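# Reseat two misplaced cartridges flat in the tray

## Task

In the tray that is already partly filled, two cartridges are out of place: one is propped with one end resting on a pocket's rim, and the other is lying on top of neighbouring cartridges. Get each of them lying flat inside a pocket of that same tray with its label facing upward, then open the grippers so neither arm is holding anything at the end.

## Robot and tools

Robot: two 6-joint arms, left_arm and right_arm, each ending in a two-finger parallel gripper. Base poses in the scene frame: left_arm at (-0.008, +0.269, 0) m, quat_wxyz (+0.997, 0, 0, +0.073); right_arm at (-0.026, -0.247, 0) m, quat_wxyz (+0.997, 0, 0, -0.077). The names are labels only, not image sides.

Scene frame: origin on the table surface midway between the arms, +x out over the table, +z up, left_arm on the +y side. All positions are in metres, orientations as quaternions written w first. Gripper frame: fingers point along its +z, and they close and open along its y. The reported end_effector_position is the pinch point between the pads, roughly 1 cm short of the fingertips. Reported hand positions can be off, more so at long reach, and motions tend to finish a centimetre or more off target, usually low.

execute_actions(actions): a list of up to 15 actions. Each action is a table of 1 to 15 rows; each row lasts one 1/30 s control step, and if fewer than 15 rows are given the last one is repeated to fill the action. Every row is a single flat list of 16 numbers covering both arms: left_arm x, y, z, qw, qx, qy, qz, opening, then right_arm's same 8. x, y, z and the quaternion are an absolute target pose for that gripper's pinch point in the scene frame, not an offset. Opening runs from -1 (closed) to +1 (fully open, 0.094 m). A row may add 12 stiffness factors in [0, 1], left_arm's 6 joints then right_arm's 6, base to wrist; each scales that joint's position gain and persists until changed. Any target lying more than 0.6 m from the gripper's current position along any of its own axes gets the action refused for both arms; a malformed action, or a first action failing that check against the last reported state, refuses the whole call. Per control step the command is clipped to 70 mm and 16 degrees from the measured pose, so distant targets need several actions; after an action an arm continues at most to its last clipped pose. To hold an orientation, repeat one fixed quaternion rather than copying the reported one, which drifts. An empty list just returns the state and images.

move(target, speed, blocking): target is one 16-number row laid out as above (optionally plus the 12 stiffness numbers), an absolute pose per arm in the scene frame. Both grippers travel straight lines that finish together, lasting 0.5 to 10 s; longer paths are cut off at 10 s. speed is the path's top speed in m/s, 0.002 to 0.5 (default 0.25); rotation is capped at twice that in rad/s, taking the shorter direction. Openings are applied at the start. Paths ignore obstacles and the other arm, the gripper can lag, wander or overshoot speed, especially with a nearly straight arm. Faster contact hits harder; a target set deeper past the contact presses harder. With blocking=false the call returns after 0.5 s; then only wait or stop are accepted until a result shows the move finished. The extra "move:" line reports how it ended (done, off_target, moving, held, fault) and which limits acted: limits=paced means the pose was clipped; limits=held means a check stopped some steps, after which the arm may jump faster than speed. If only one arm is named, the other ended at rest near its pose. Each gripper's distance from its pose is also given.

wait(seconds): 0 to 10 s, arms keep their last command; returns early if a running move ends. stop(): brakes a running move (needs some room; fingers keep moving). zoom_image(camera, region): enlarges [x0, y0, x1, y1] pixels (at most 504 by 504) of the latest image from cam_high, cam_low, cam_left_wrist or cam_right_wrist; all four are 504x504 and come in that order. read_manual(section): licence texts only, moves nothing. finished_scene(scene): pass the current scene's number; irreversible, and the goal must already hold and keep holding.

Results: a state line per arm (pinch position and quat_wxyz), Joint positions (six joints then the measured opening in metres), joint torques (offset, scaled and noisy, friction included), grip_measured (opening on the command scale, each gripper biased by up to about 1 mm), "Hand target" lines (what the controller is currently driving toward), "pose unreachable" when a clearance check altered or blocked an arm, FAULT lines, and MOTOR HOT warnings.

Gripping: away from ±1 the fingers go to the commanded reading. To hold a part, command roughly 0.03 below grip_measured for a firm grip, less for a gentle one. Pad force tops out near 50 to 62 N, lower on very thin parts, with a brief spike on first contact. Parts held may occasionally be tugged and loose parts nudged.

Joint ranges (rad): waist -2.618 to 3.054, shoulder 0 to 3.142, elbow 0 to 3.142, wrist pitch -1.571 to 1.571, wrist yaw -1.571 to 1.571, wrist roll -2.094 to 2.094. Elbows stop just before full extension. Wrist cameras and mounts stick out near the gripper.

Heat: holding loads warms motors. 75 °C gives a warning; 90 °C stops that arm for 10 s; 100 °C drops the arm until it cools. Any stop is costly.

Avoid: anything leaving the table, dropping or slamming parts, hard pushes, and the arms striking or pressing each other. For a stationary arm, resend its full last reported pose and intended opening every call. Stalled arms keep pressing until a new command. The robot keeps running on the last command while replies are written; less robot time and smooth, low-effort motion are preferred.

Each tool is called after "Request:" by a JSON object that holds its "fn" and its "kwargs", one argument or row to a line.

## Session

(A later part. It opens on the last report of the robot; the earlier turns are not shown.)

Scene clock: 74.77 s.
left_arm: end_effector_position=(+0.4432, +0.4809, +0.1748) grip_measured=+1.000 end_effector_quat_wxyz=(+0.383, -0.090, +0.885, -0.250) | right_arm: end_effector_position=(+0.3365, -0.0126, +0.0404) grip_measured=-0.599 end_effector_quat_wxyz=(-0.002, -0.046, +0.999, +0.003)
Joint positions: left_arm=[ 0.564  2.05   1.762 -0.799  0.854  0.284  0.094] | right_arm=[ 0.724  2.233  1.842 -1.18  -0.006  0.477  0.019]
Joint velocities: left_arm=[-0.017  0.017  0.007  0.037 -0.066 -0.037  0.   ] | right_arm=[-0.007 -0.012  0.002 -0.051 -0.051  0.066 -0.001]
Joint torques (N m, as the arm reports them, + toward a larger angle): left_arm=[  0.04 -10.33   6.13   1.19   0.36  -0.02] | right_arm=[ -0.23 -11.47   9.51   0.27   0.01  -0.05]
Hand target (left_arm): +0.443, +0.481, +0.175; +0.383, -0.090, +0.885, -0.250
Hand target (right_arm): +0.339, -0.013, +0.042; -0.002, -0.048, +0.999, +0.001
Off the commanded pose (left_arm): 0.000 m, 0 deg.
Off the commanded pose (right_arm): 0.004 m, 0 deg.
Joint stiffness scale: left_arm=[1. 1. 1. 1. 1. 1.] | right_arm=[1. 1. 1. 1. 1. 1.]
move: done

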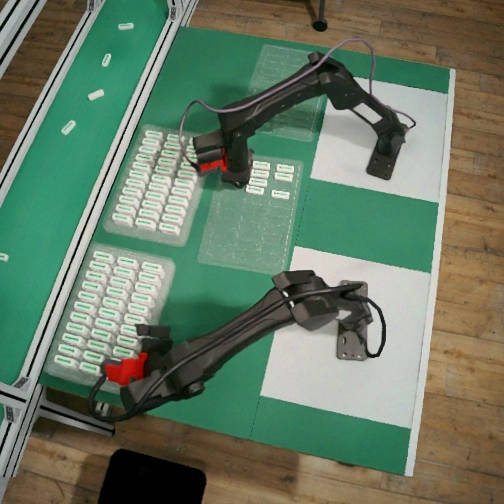

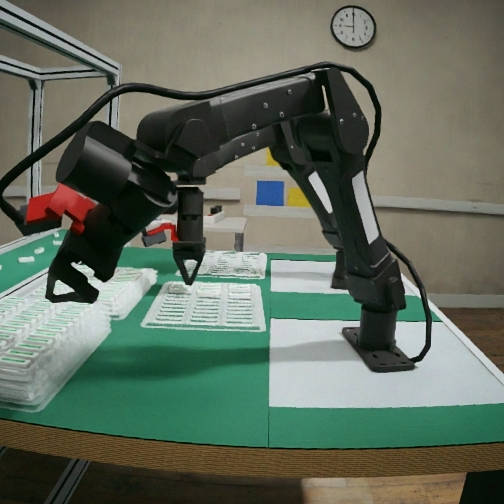

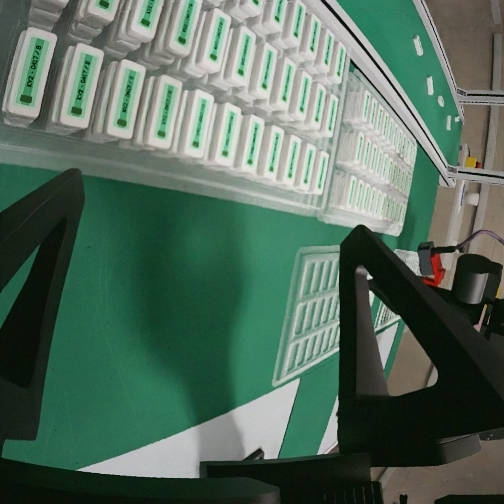

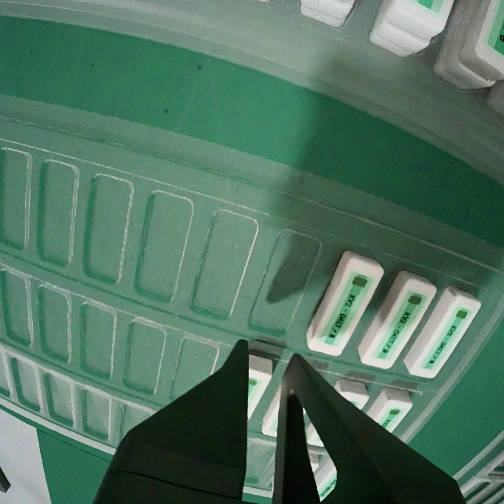

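Request:
{"fn": "move", "kwargs": {
  "target": [0.4432, 0.4809, 0.1748, 0.383, -0.090, 0.885, -0.250, 1.0, 0.336, -0.0130, 0.018, 0, -0.048, 0.9988, 0, -0.95],
  "speed": 0.05
}}

Request:
{"fn": "zoom_image", "kwargs": {
  "camera": "cam_right_wrist",
  "region": [150, 250, 400, 504]
}}

Request:
{"fn": "zoom_image", "kwargs": {
  "camera": "cam_low",
  "region": [160, 250, 260, 320]
}}

Scene clock: 76.63 s.
left_arm: end_effector_position=(+0.4432, +0.4809, +0.1748) grip_measured=+1.000 end_effector_quat_wxyz=(+0.383, -0.090, +0.885, -0.250) | right_arm: end_effector_position=(+0.3367, -0.0124, +0.0272) grip_measured=-0.949 end_effector_quat_wxyz=(+0.003, -0.047, +0.999, +0.005)
Joint positions: left_arm=[ 0.564  2.05   1.762 -0.799  0.854  0.284  0.094] | right_arm=[ 0.724  2.233  1.789 -1.116 -0.006  0.477  0.002]
Joint velocities: left_arm=[-0.012  0.002 -0.002 -0.051 -0.051  0.037  0.   ] | right_arm=[-0.002 -0.007  0.012  0.037 -0.037 -0.007  0.001]
Joint torques (N m, as the arm reports them, + toward a larger angle): left_arm=[  0.05 -10.33   6.12   1.19   0.36  -0.02] | right_arm=[  0.36 -10.89   6.58   0.57   0.1   -0.02]
Hand target (left_arm): +0.443, +0.481, +0.175; +0.383, -0.090, +0.885, -0.250
Hand target (right_arm): +0.336, -0.013, +0.018; +0.000, -0.048, +0.999, +0.000
Off the commanded pose (left_arm): 0.000 m, 0 deg.
Off the commanded pose (right_arm): 0.009 m, 1 deg.
Joint stiffness scale: left_arm=[1. 1. 1. 1. 1. 1.] | right_arm=[1. 1. 1. 1. 1. 1.]
move: done

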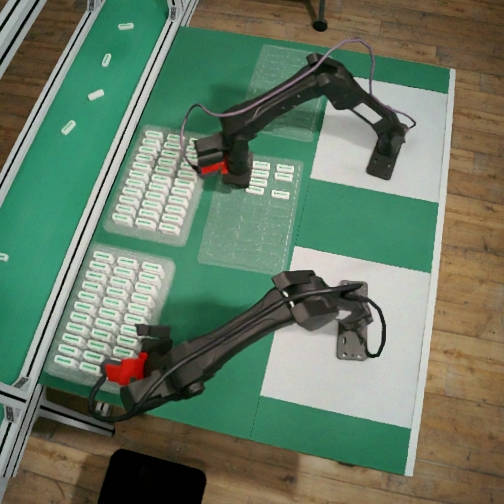

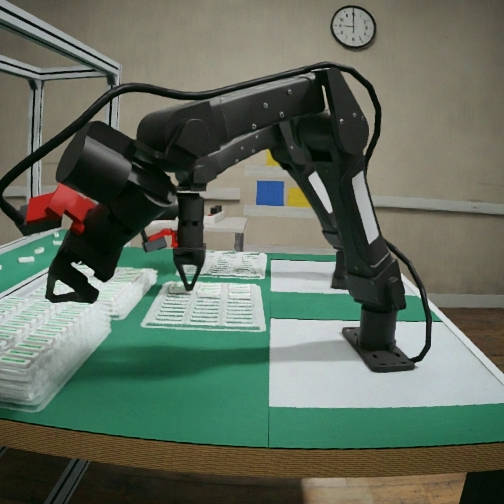

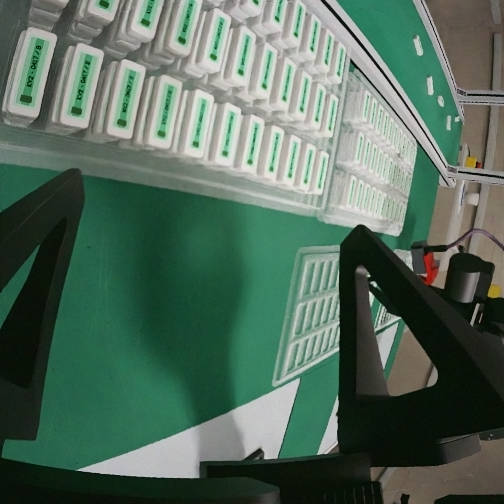

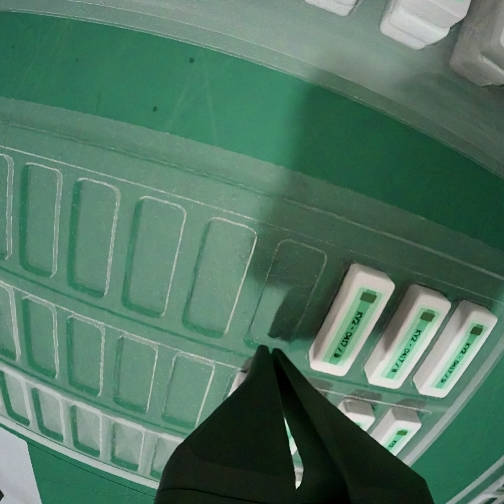

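Region (150, 250, 400, 504) of cam_right_wrist's 504x504 image, scaled by 1.984, with more detail than that image has; it fills the left 496 columns of this view, and the rest is white.

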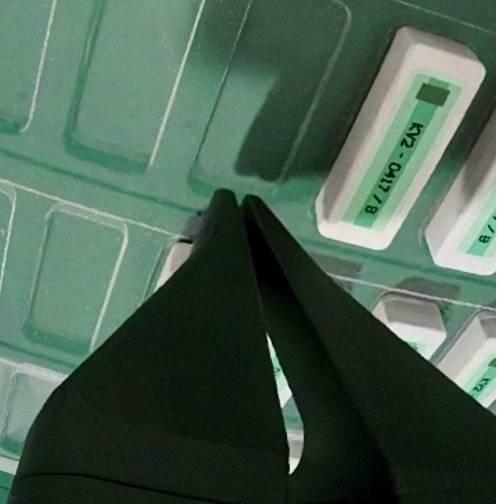

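Region (160, 250, 260, 320) of cam_low's 504x504 image, scaled by 5.040, with more detail than that image has; it fills the top 353 rows of this view, and the rest is white.

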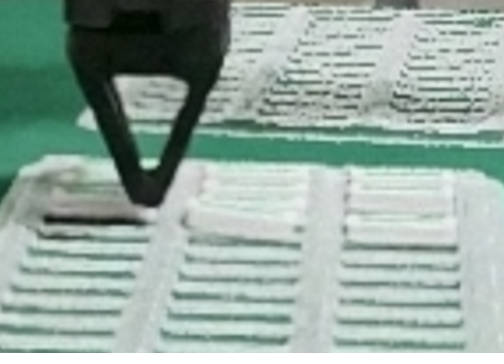

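Request:
{"fn": "move", "kwargs": {
  "target": [0.4432, 0.4809, 0.1748, 0.383, -0.090, 0.885, -0.250, 1.0, 0.3272, -0.0092, 0.0245, 0, -0.048, 0.9988, 0, -0.95],
  "speed": 0.015
}}

Request:
{"fn": "zoom_image", "kwargs": {
  "camera": "cam_low",
  "region": [160, 250, 260, 320]
}}

Scene clock: 80.70 s.
left_arm: end_effector_position=(+0.4432, +0.4809, +0.1748) grip_measured=+1.000 end_effector_quat_wxyz=(+0.383, -0.090, +0.885, -0.250) | right_arm: end_effector_position=(+0.3296, -0.0106, +0.0228) grip_measured=-0.949 end_effector_quat_wxyz=(-0.004, -0.047, +0.999, +0.001)
Joint positions: left_arm=[ 0.564  2.05   1.762 -0.799  0.854  0.284  0.094] | right_arm=[ 0.737  2.233  1.771 -1.114 -0.006  0.488  0.002]
Joint velocities: left_arm=[ 0.002 -0.012 -0.007 -0.007 -0.022 -0.007  0.   ] | right_arm=[ 0.007 -0.002 -0.002  0.066 -0.007 -0.022  0.   ]
Joint torques (N m, as the arm reports them, + toward a larger angle): left_arm=[  0.05 -10.31   6.12   1.19   0.37  -0.02] | right_arm=[  0.68 -13.04   6.37   0.49   0.1    0.03]
Hand target (left_arm): +0.443, +0.481, +0.175; +0.383, -0.090, +0.885, -0.250
Hand target (right_arm): +0.327, -0.009, +0.025; +0.000, -0.048, +0.999, -0.000
Off the commanded pose (left_arm): 0.000 m, 0 deg.
Off the commanded pose (right_arm): 0.003 m, 0 deg.
Joint stiffness scale: left_arm=[1. 1. 1. 1. 1. 1.] | right_arm=[1. 1. 1. 1. 1. 1.]
move: done

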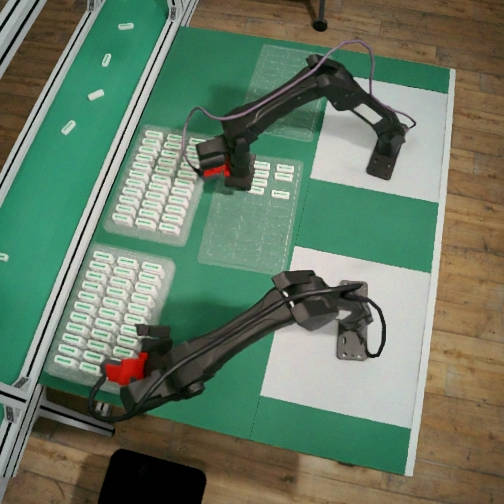

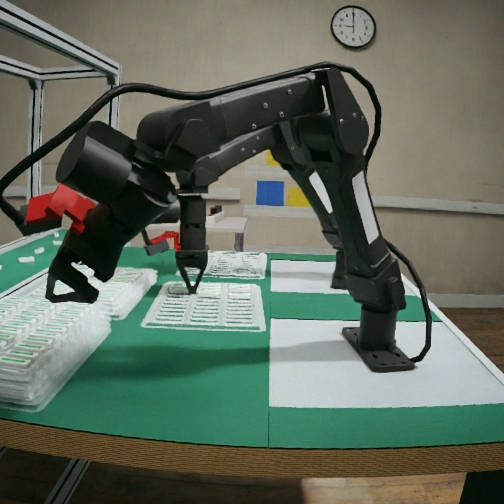

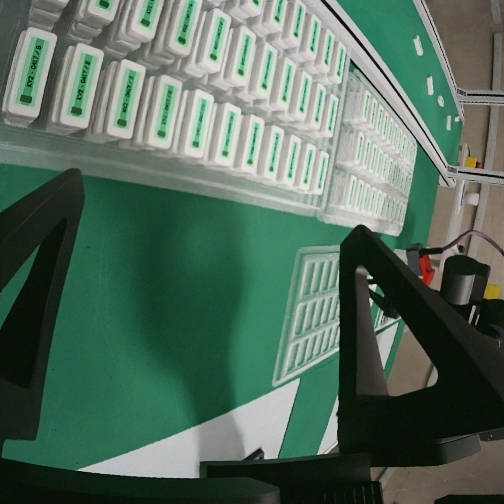

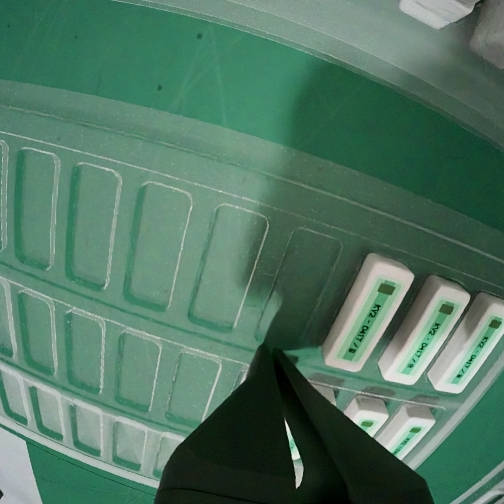

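Region (160, 250, 260, 320) of cam_low's 504x504 image, scaled by 5.040, with more detail than that image has; it fills the top 353 rows of this view, and the rest is white.

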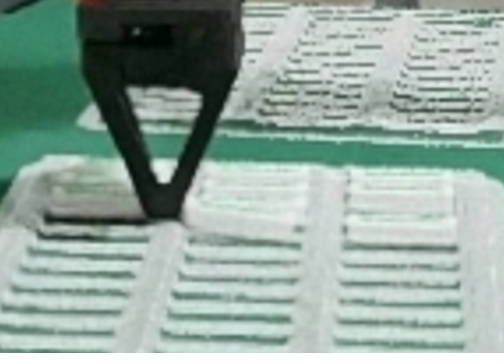

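Request:
{"fn": "execute_actions", "kwargs": {
  "actions": [
    [[0.4432,0.4809,0.1748,0.383,-0.090,0.885,-0.250,1.0,0.3268,-0.0094,0.0246,0,-0.048,0.9988,0,-0.95],[0.4432,0.4809,0.1748,0.383,-0.090,0.885,-0.250,1.0,0.3264,-0.0097,0.0246,0,-0.048,0.9988,0,-0.95],[0.4432,0.4809,0.1748,0.383,-0.090,0.885,-0.250,1.0,0.3260,-0.0099,0.0247,0,-0.048,0.9988,0,-0.95],[0.4432,0.4809,0.1748,0.383,-0.090,0.885,-0.250,1.0,0.3256,-0.0102,0.0247,0,-0.048,0.9988,0,-0.95],[0.4432,0.4809,0.1748,0.383,-0.090,0.885,-0.250,1.0,0.3252,-0.0104,0.0248,0,-0.048,0.9988,0,-0.95],[0.4432,0.4809,0.1748,0.383,-0.090,0.885,-0.250,1.0,0.3248,-0.0107,0.0248,0,-0.048,0.9988,0,-0.95],[0.4432,0.4809,0.1748,0.383,-0.090,0.885,-0.250,1.0,0.3244,-0.0109,0.0249,0,-0.048,0.9988,0,-0.95],[0.4432,0.4809,0.1748,0.383,-0.090,0.885,-0.250,1.0,0.3240,-0.0112,0.0249,0,-0.048,0.9988,0,-0.95],[0.4432,0.4809,0.1748,0.383,-0.090,0.885,-0.250,1.0,0.3236,-0.0114,0.0250,0,-0.048,0.9988,0,-0.95],[0.4432,0.4809,0.1748,0.383,-0.090,0.885,-0.250,1.0,0.3232,-0.0117,0.0250,0,-0.048,0.9988,0,-0.95]]
  ]
}}

Request:
{"fn": "zoom_image", "kwargs": {
  "camera": "cam_low",
  "region": [160, 250, 260, 320]
}}

Scene clock: 82.40 s.
left_arm: end_effector_position=(+0.4432, +0.4809, +0.1748) grip_measured=+1.000 end_effector_quat_wxyz=(+0.383, -0.090, +0.885, -0.250) | right_arm: end_effector_position=(+0.3239, -0.0143, +0.0222) grip_measured=-0.949 end_effector_quat_wxyz=(-0.009, -0.046, +0.999, -0.002)
Joint positions: left_arm=[ 0.564  2.05   1.762 -0.799  0.854  0.284  0.094] | right_arm=[ 0.737  2.218  1.743 -1.112 -0.006  0.49   0.002]
Joint velocities: left_arm=[-0.007 -0.012 -0.012  0.051 -0.007 -0.022  0.   ] | right_arm=[ 0.002 -0.012 -0.017  0.125 -0.051  0.022 -0.   ]
Joint torques (N m, as the arm reports them, + toward a larger angle): left_arm=[  0.04 -10.33   6.13   1.2    0.36  -0.01] | right_arm=[  0.73 -13.13   6.15   0.53   0.06   0.05]
Hand target (left_arm): +0.443, +0.481, +0.175; +0.383, -0.090, +0.885, -0.250
Hand target (right_arm): +0.323, -0.012, +0.025; -0.000, -0.048, +0.999, -0.000
Off the commanded pose (left_arm): 0.000 m, 0 deg.
Off the commanded pose (right_arm): 0.004 m, 1 deg.
Joint stiffness scale: left_arm=[1. 1. 1. 1. 1. 1.] | right_arm=[1. 1. 1. 1. 1. 1.]

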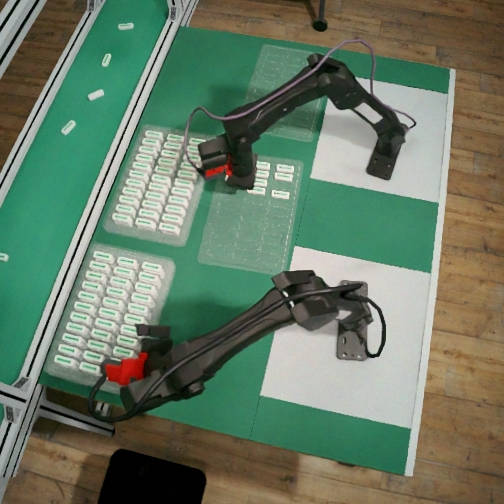

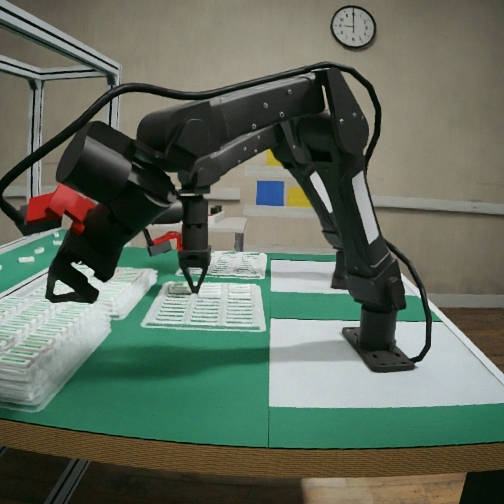

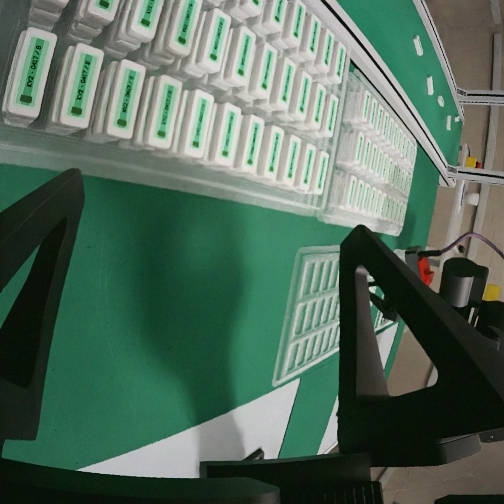

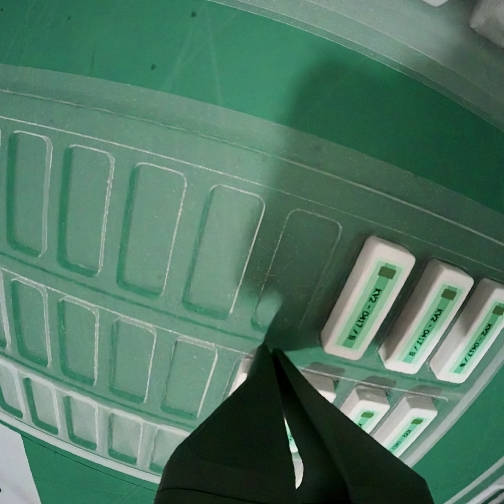

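Region (160, 250, 260, 320) of cam_low's 504x504 image, scaled by 5.040, with more detail than that image has; it fills the top 353 rows of this view, and the rest is white.

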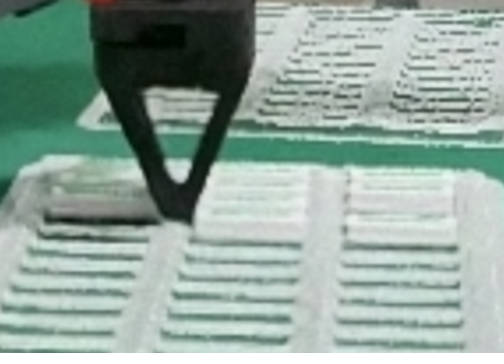

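Request:
{"fn": "move", "kwargs": {
  "target": [0.4432, 0.4809, 0.1748, 0.383, -0.090, 0.885, -0.250, 1.0, 0.328, -0.0125, 0.045, 0, -0.048, 0.9988, 0, -0.95],
  "speed": 0.08
}}

Request:
{"fn": "move", "kwargs": {
  "target": [0.4432, 0.4809, 0.1748, 0.383, -0.090, 0.885, -0.250, 1.0, 0.20, -0.05, 0.085, 0, -0.048, 0.9988, 0, 0.6],
  "speed": 0.25
}}

Request:
{"fn": "zoom_image", "kwargs": {
  "camera": "cam_low",
  "region": [160, 265, 270, 320]
}}

Scene clock: 83.80 s.
left_arm: end_effector_position=(+0.4432, +0.4809, +0.1748) grip_measured=+1.000 end_effector_quat_wxyz=(+0.383, -0.090, +0.885, -0.250) | right_arm: end_effector_position=(+0.3241, -0.0142, +0.0325) grip_measured=-0.949 end_effector_quat_wxyz=(-0.012, -0.046, +0.999, -0.004)
Joint positions: left_arm=[ 0.564  2.05   1.762 -0.799  0.854  0.284  0.094] | right_arm=[ 0.737  2.217  1.784 -1.162 -0.006  0.49   0.002]
Joint velocities: left_arm=[-0.002  0.002 -0.007  0.051  0.095  0.022  0.   ] | right_arm=[-0.017 -0.017  0.002 -0.037  0.11   0.007  0.002]
Joint torques (N m, as the arm reports them, + toward a larger angle): left_arm=[  0.05 -10.33   6.12   1.19   0.36  -0.01] | right_arm=[  0.25 -13.69   9.46   0.29   0.07  -0.04]
Hand target (left_arm): +0.443, +0.481, +0.175; +0.383, -0.090, +0.885, -0.250
Hand target (right_arm): +0.328, -0.013, +0.045; +0.000, -0.048, +0.999, +0.000
Off the commanded pose (left_arm): 0.000 m, 0 deg.
Off the commanded pose (right_arm): 0.013 m, 1 deg.
Joint stiffness scale: left_arm=[1. 1. 1. 1. 1. 1.] | right_arm=[1. 1. 1. 1. 1. 1.]
move: off_target (right_arm)

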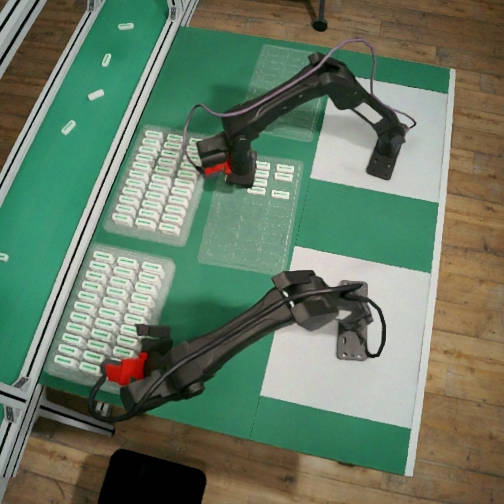

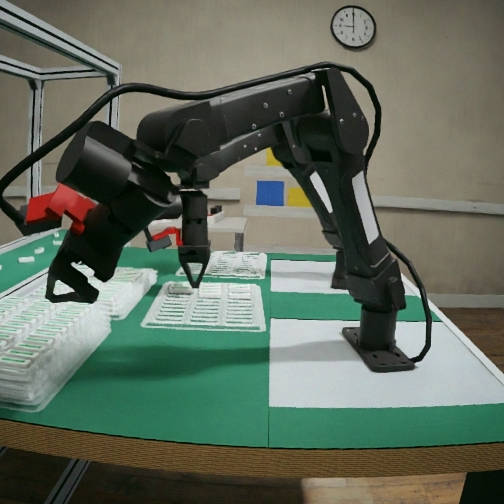

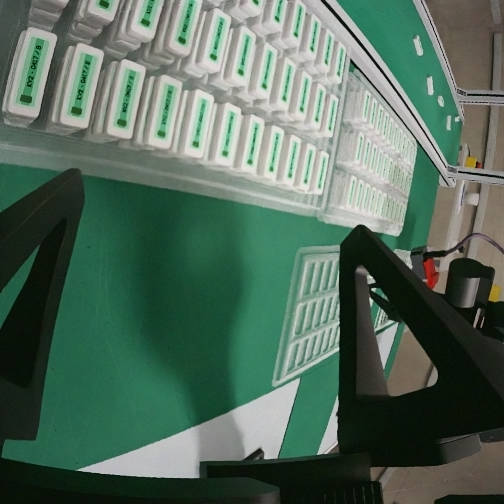

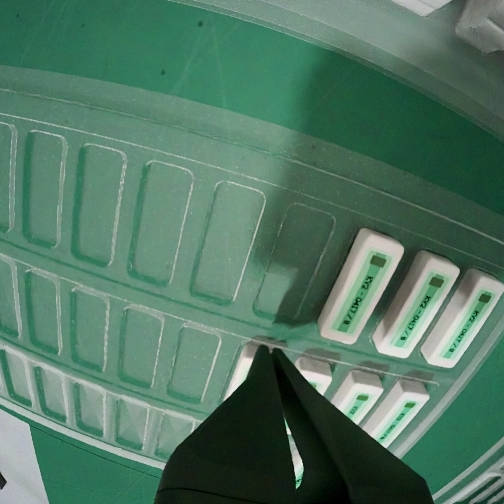

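Scene clock: 84.87 s.
left_arm: end_effector_position=(+0.4432, +0.4809, +0.1748) grip_measured=+1.000 end_effector_quat_wxyz=(+0.383, -0.090, +0.885, -0.250) | right_arm: end_effector_position=(+0.2034, -0.0487, +0.0862) grip_measured=+0.599 end_effector_quat_wxyz=(+0.000, -0.048, +0.999, +0.004)
Joint positions: left_arm=[ 0.564  2.05   1.762 -0.799  0.854  0.284  0.094] | right_arm=[ 0.861  1.7    1.277 -1.142 -0.006  0.61   0.075]
Joint velocities: left_arm=[-0.002 -0.002 -0.002 -0.037  0.007  0.007  0.   ] | right_arm=[-0.007 -0.012 -0.022 -0.051  0.022  0.007 -0.   ]
Joint torques (N m, as the arm reports them, + toward a larger angle): left_arm=[  0.06 -10.33   6.12   1.19   0.36  -0.02] | right_arm=[ 0.28 -8.15  6.27  0.48  0.07  0.03]
Hand target (left_arm): +0.443, +0.481, +0.175; +0.383, -0.090, +0.885, -0.250
Hand target (right_arm): +0.201, -0.051, +0.085; +0.001, -0.048, +0.999, -0.001
Off the commanded pose (left_arm): 0.000 m, 0 deg.
Off the commanded pose (right_arm): 0.004 m, 0 deg.
Joint stiffness scale: left_arm=[1. 1. 1. 1. 1. 1.] | right_arm=[1. 1. 1. 1. 1. 1.]
move: done

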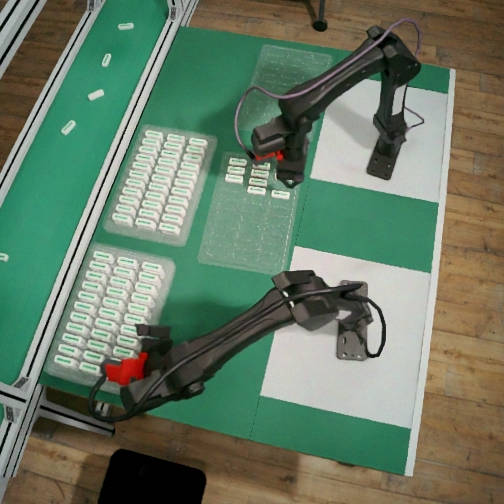

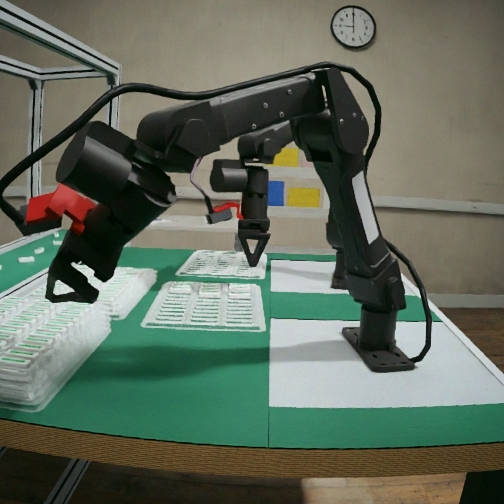

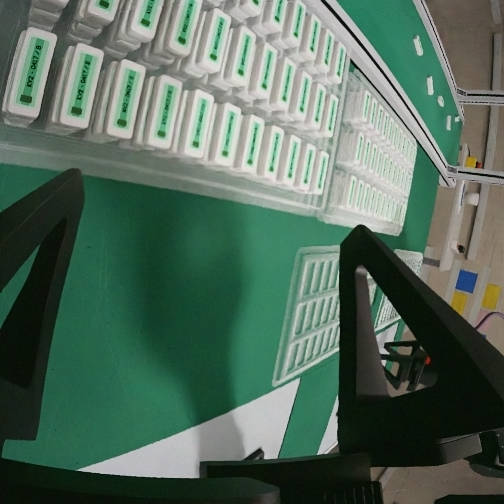

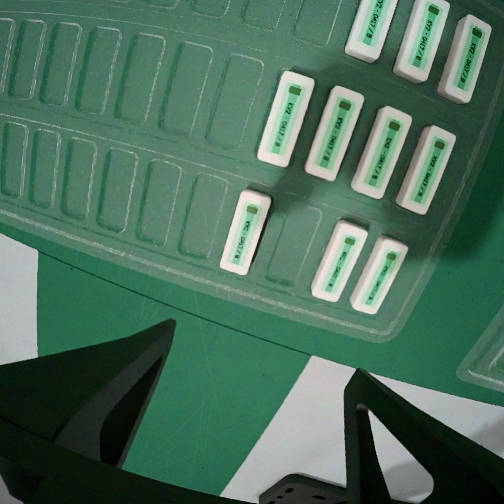

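Region (160, 265, 270, 320) of cam_low's 504x504 image, scaled by 4.582, with more detail than that image has.

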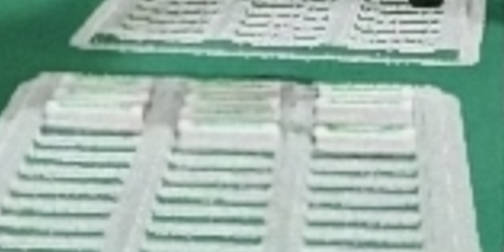

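Request:
{"fn": "zoom_image", "kwargs": {
  "camera": "cam_right_wrist",
  "region": [200, 50, 380, 200]
}}

Request:
{"fn": "zoom_image", "kwargs": {
  "camera": "cam_right_wrist",
  "region": [170, 170, 380, 320]
}}

Request:
{"fn": "zoom_image", "kwargs": {
  "camera": "cam_low",
  "region": [190, 278, 260, 306]
}}

Region (200, 50, 380, 200) of cam_right_wrist's 504x504 image, scaled by 2.800, with more detail than that image has.

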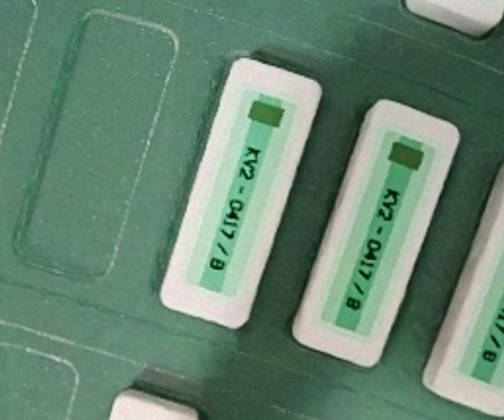

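Region (170, 170, 380, 320) of cam_right_wrist's 504x504 image, scaled by 2.400, with more detail than that image has; it fills the top 360 rows of this view, and the rest is white.

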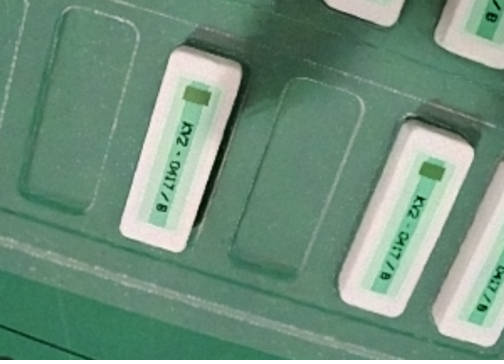

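Region (190, 278, 260, 306) of cam_low's 504x504 image, scaled by 7.200, with more detail than that image has; it fills the top 202 rows of this view, and the rest is white.

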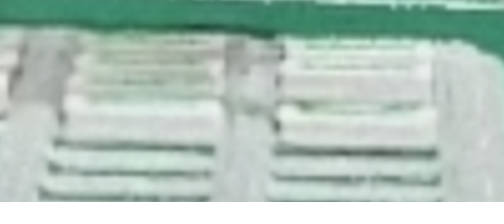

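Request:
{"fn": "move", "kwargs": {
  "target": [0.4432, 0.4809, 0.1748, 0.383, -0.090, 0.885, -0.250, 1.0, 0.2235, -0.0225, 0.030, 0, -0.048, 0.9988, 0, -0.42],
  "speed": 0.12
}}

Request:
{"fn": "zoom_image", "kwargs": {
  "camera": "cam_right_wrist",
  "region": [190, 250, 370, 420]
}}

Scene clock: 87.43 s.
left_arm: end_effector_position=(+0.4432, +0.4809, +0.1748) grip_measured=+1.000 end_effector_quat_wxyz=(+0.383, -0.090, +0.885, -0.250) | right_arm: end_effector_position=(+0.2238, -0.0249, +0.0330) grip_measured=-0.418 end_effector_quat_wxyz=(-0.004, -0.046, +0.999, +0.001)
Joint positions: left_arm=[ 0.564  2.05   1.762 -0.799  0.854  0.284  0.094] | right_arm=[ 0.876  1.877  1.277 -0.976 -0.006  0.629  0.027]
Joint velocities: left_arm=[-0.007 -0.007 -0.032 -0.081  0.037 -0.007  0.   ] | right_arm=[-0.007 -0.002  0.007  0.037 -0.037  0.007  0.001]
Joint torques (N m, as the arm reports them, + toward a larger angle): left_arm=[  0.06 -10.32   6.12   1.19   0.37  -0.02] | right_arm=[ 0.96 -8.48  6.42  0.53  0.07  0.01]
Hand target (left_arm): +0.443, +0.481, +0.175; +0.383, -0.090, +0.885, -0.250
Hand target (right_arm): +0.223, -0.023, +0.030; +0.000, -0.048, +0.999, -0.000
Off the commanded pose (left_arm): 0.000 m, 0 deg.
Off the commanded pose (right_arm): 0.004 m, 1 deg.
Joint stiffness scale: left_arm=[1. 1. 1. 1. 1. 1.] | right_arm=[1. 1. 1. 1. 1. 1.]
move: done

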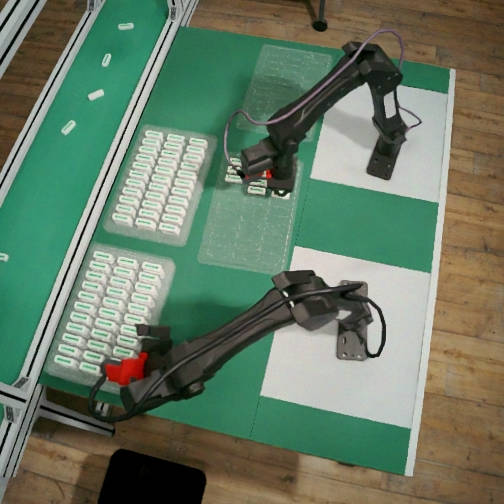

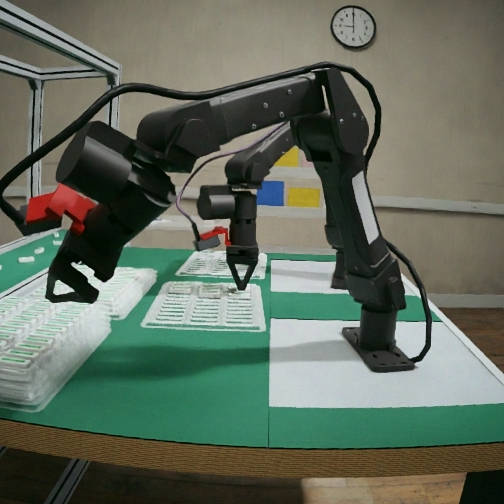

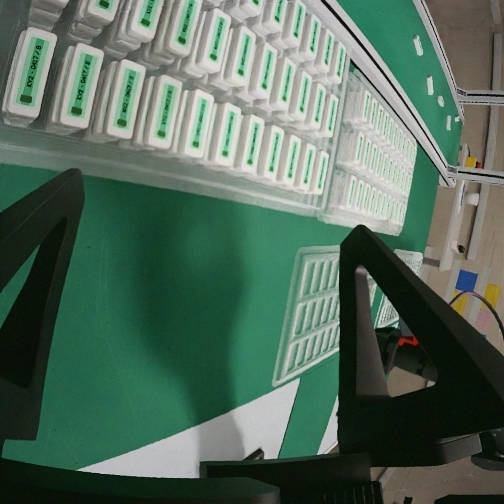

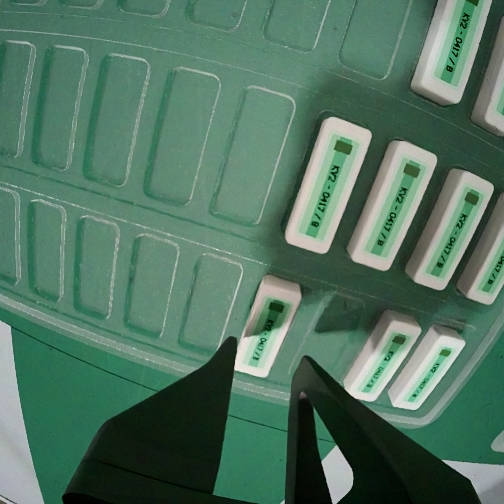

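Region (190, 250, 370, 420) of cam_right_wrist's 504x504 image, scaled by 2.800, with more detail than that image has.

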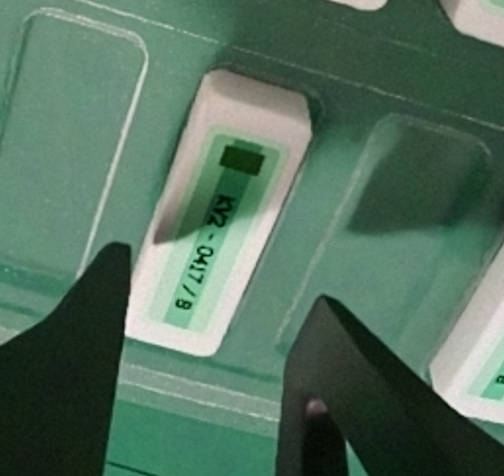

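Request:
{"fn": "move", "kwargs": {
  "target": [0.4432, 0.4809, 0.1748, 0.383, -0.090, 0.885, -0.250, 1.0, 0.2230, -0.0228, 0.0145, 0, -0.048, 0.9988, 0, -0.42],
  "speed": 0.04
}}

Request:
{"fn": "zoom_image", "kwargs": {
  "camera": "cam_right_wrist",
  "region": [190, 250, 370, 420]
}}

Scene clock: 88.73 s.
left_arm: end_effector_position=(+0.4432, +0.4809, +0.1748) grip_measured=+1.000 end_effector_quat_wxyz=(+0.383, -0.090, +0.885, -0.250) | right_arm: end_effector_position=(+0.2252, -0.0237, +0.0200) grip_measured=-0.418 end_effector_quat_wxyz=(-0.000, -0.046, +0.999, +0.004)
Joint positions: left_arm=[ 0.564  2.05   1.762 -0.799  0.854  0.284  0.094] | right_arm=[ 0.876  1.893  1.243 -0.916 -0.006  0.63   0.027]
Joint velocities: left_arm=[ 0.007  0.012  0.007  0.007 -0.022  0.022  0.   ] | right_arm=[ 0.002 -0.002 -0.002 -0.037 -0.022  0.037 -0.001]
Joint torques (N m, as the arm reports them, + toward a larger angle): left_arm=[  0.04 -10.33   6.12   1.19   0.36  -0.02] | right_arm=[ 0.7  -8.29  6.19  0.53  0.04  0.11]
Hand target (left_arm): +0.443, +0.481, +0.175; +0.383, -0.090, +0.885, -0.250
Hand target (right_arm): +0.223, -0.023, +0.015; +0.000, -0.048, +0.999, +0.000
Off the commanded pose (left_arm): 0.000 m, 0 deg.
Off the commanded pose (right_arm): 0.006 m, 1 deg.
Joint stiffness scale: left_arm=[1. 1. 1. 1. 1. 1.] | right_arm=[1. 1. 1. 1. 1. 1.]
move: done

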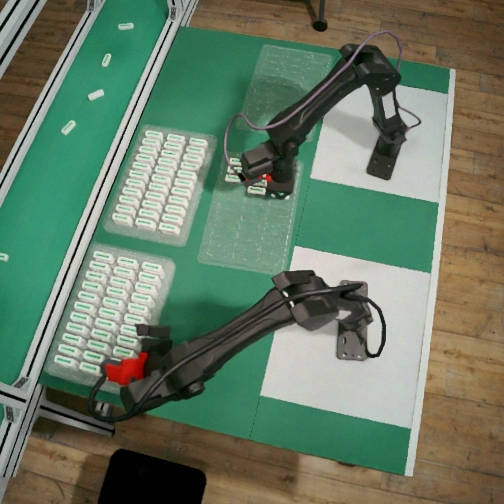

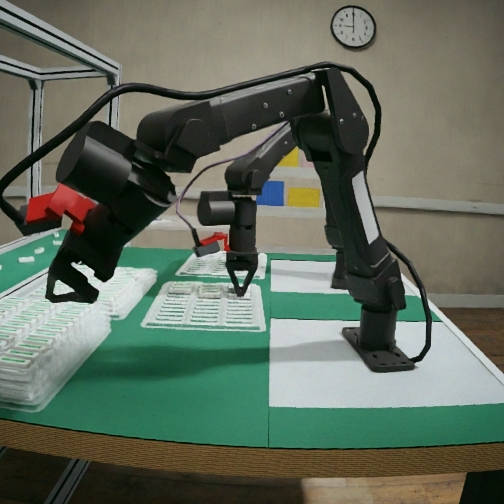

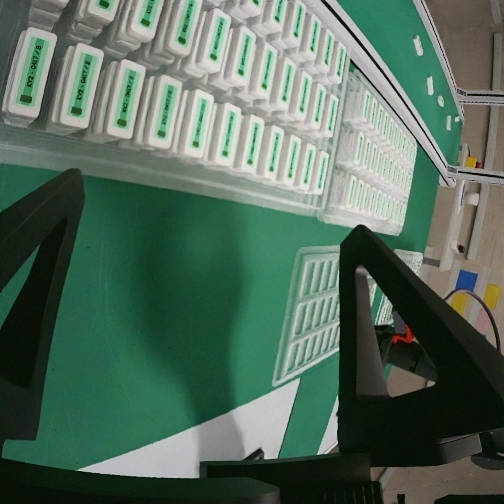

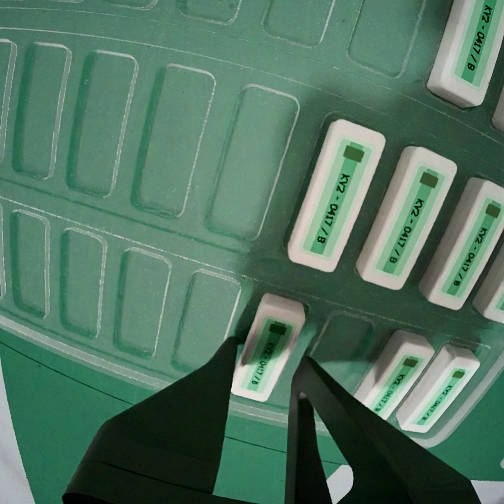

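Region (190, 250, 370, 420) of cam_right_wrist's 504x504 image, scaled by 2.800, with more detail than that image has.

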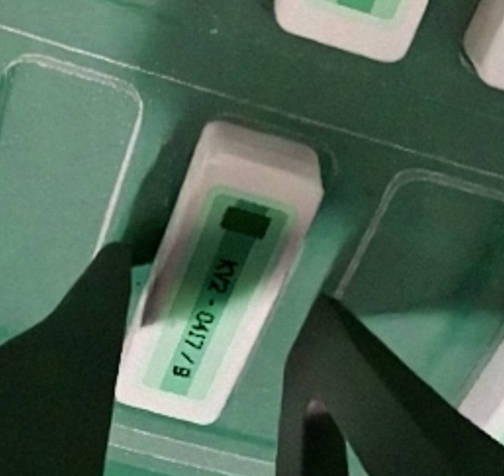

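Request:
{"fn": "execute_actions", "kwargs": {
  "actions": [
    [[0.4432,0.4809,0.1748,0.383,-0.090,0.885,-0.250,1.0,0.2230,-0.0228,0.0145,0,-0.048,0.9988,0,-0.46],[0.4432,0.4809,0.1748,0.383,-0.090,0.885,-0.250,1.0,0.2230,-0.0228,0.0145,0,-0.048,0.9988,0,-0.50],[0.4432,0.4809,0.1748,0.383,-0.090,0.885,-0.250,1.0,0.2230,-0.0228,0.0145,0,-0.048,0.9988,0,-0.53],[0.4432,0.4809,0.1748,0.383,-0.090,0.885,-0.250,1.0,0.2230,-0.0228,0.0145,0,-0.048,0.9988,0,-0.56],[0.4432,0.4809,0.1748,0.383,-0.090,0.885,-0.250,1.0,0.2230,-0.0228,0.0145,0,-0.048,0.9988,0,-0.58],[0.4432,0.4809,0.1748,0.383,-0.090,0.885,-0.250,1.0,0.2230,-0.0228,0.0145,0,-0.048,0.9988,0,-0.60],[0.4432,0.4809,0.1748,0.383,-0.090,0.885,-0.250,1.0,0.2230,-0.0228,0.0145,0,-0.048,0.9988,0,-0.615],[0.4432,0.4809,0.1748,0.383,-0.090,0.885,-0.250,1.0,0.2230,-0.0228,0.0145,0,-0.048,0.9988,0,-0.63],[0.4432,0.4809,0.1748,0.383,-0.090,0.885,-0.250,1.0,0.2230,-0.0228,0.0145,0,-0.048,0.9988,0,-0.64],[0.4432,0.4809,0.1748,0.383,-0.090,0.885,-0.250,1.0,0.2230,-0.0228,0.0145,0,-0.048,0.9988,0,-0.65],[0.4432,0.4809,0.1748,0.383,-0.090,0.885,-0.250,1.0,0.2230,-0.0228,0.0145,0,-0.048,0.9988,0,-0.66],[0.4432,0.4809,0.1748,0.383,-0.090,0.885,-0.250,1.0,0.2230,-0.0228,0.0145,0,-0.048,0.9988,0,-0.67]],
    [[0.4432,0.4809,0.1748,0.383,-0.090,0.885,-0.250,1.0,0.2230,-0.0228,0.0145,0,-0.048,0.9988,0,-0.65],[0.4432,0.4809,0.1748,0.383,-0.090,0.885,-0.250,1.0,0.2230,-0.0228,0.0145,0,-0.048,0.9988,0,-0.62],[0.4432,0.4809,0.1748,0.383,-0.090,0.885,-0.250,1.0,0.2230,-0.0228,0.0145,0,-0.048,0.9988,0,-0.57],[0.4432,0.4809,0.1748,0.383,-0.090,0.885,-0.250,1.0,0.2230,-0.0228,0.0145,0,-0.048,0.9988,0,-0.50],[0.4432,0.4809,0.1748,0.383,-0.090,0.885,-0.250,1.0,0.2230,-0.0228,0.0145,0,-0.048,0.9988,0,-0.42]]
  ]
}}

Request:
{"fn": "zoom_image", "kwargs": {
  "camera": "cam_right_wrist",
  "region": [190, 250, 370, 420]
}}

Scene clock: 91.00 s.
left_arm: end_effector_position=(+0.4432, +0.4809, +0.1748) grip_measured=+1.000 end_effector_quat_wxyz=(+0.383, -0.090, +0.885, -0.250) | right_arm: end_effector_position=(+0.2255, -0.0235, +0.0200) grip_measured=-0.421 end_effector_quat_wxyz=(+0.000, -0.046, +0.999, +0.004)
Joint positions: left_arm=[ 0.564  2.05   1.762 -0.799  0.854  0.284  0.094] | right_arm=[ 0.876  1.893  1.243 -0.914 -0.006  0.63   0.027]
Joint velocities: left_arm=[ 0.007  0.007 -0.012 -0.007  0.007 -0.022  0.   ] | right_arm=[ 0.007 -0.012 -0.002 -0.007  0.007  0.007 -0.   ]
Joint torques (N m, as the arm reports them, + toward a larger angle): left_arm=[  0.05 -10.33   6.13   1.19   0.37  -0.02] | right_arm=[ 0.72 -8.05  6.15  0.53  0.04  0.  ]
Hand target (left_arm): +0.443, +0.481, +0.175; +0.383, -0.090, +0.885, -0.250
Hand target (right_arm): +0.223, -0.023, +0.015; +0.000, -0.048, +0.999, -0.000
Off the commanded pose (left_arm): 0.000 m, 0 deg.
Off the commanded pose (right_arm): 0.006 m, 1 deg.
Joint stiffness scale: left_arm=[1. 1. 1. 1. 1. 1.] | right_arm=[1. 1. 1. 1. 1. 1.]

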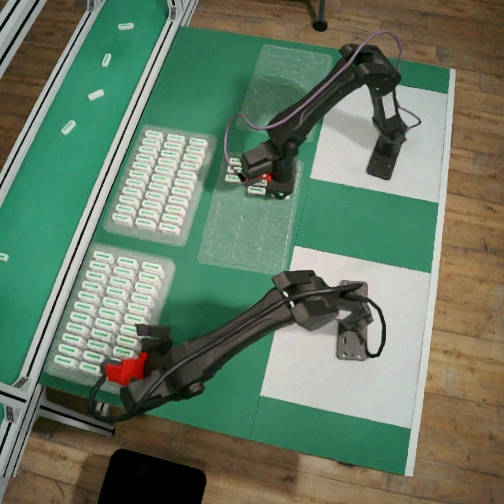

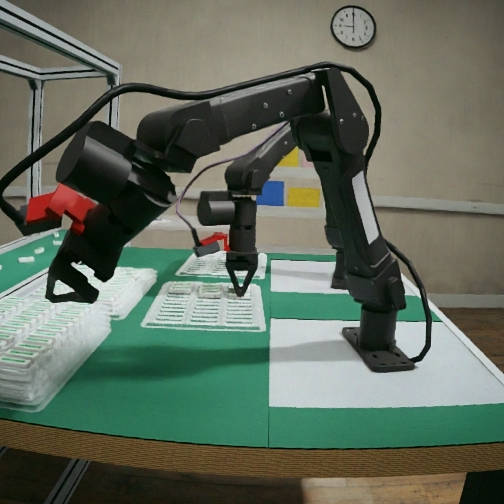

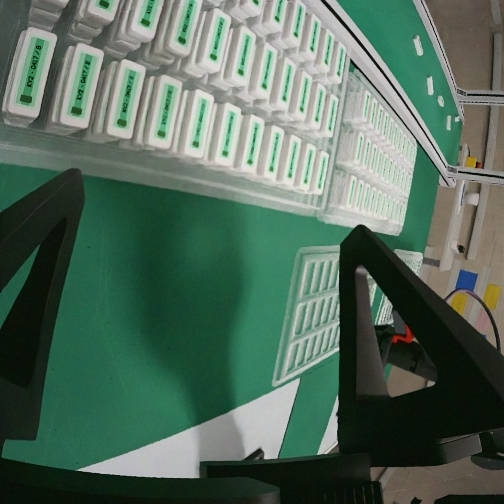

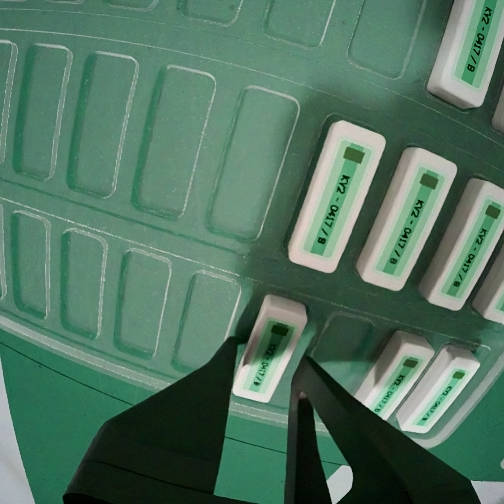

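Region (190, 250, 370, 420) of cam_right_wrist's 504x504 image, scaled by 2.800, with more detail than that image has.

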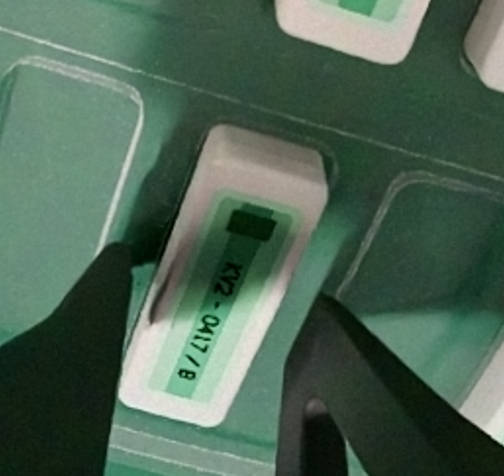

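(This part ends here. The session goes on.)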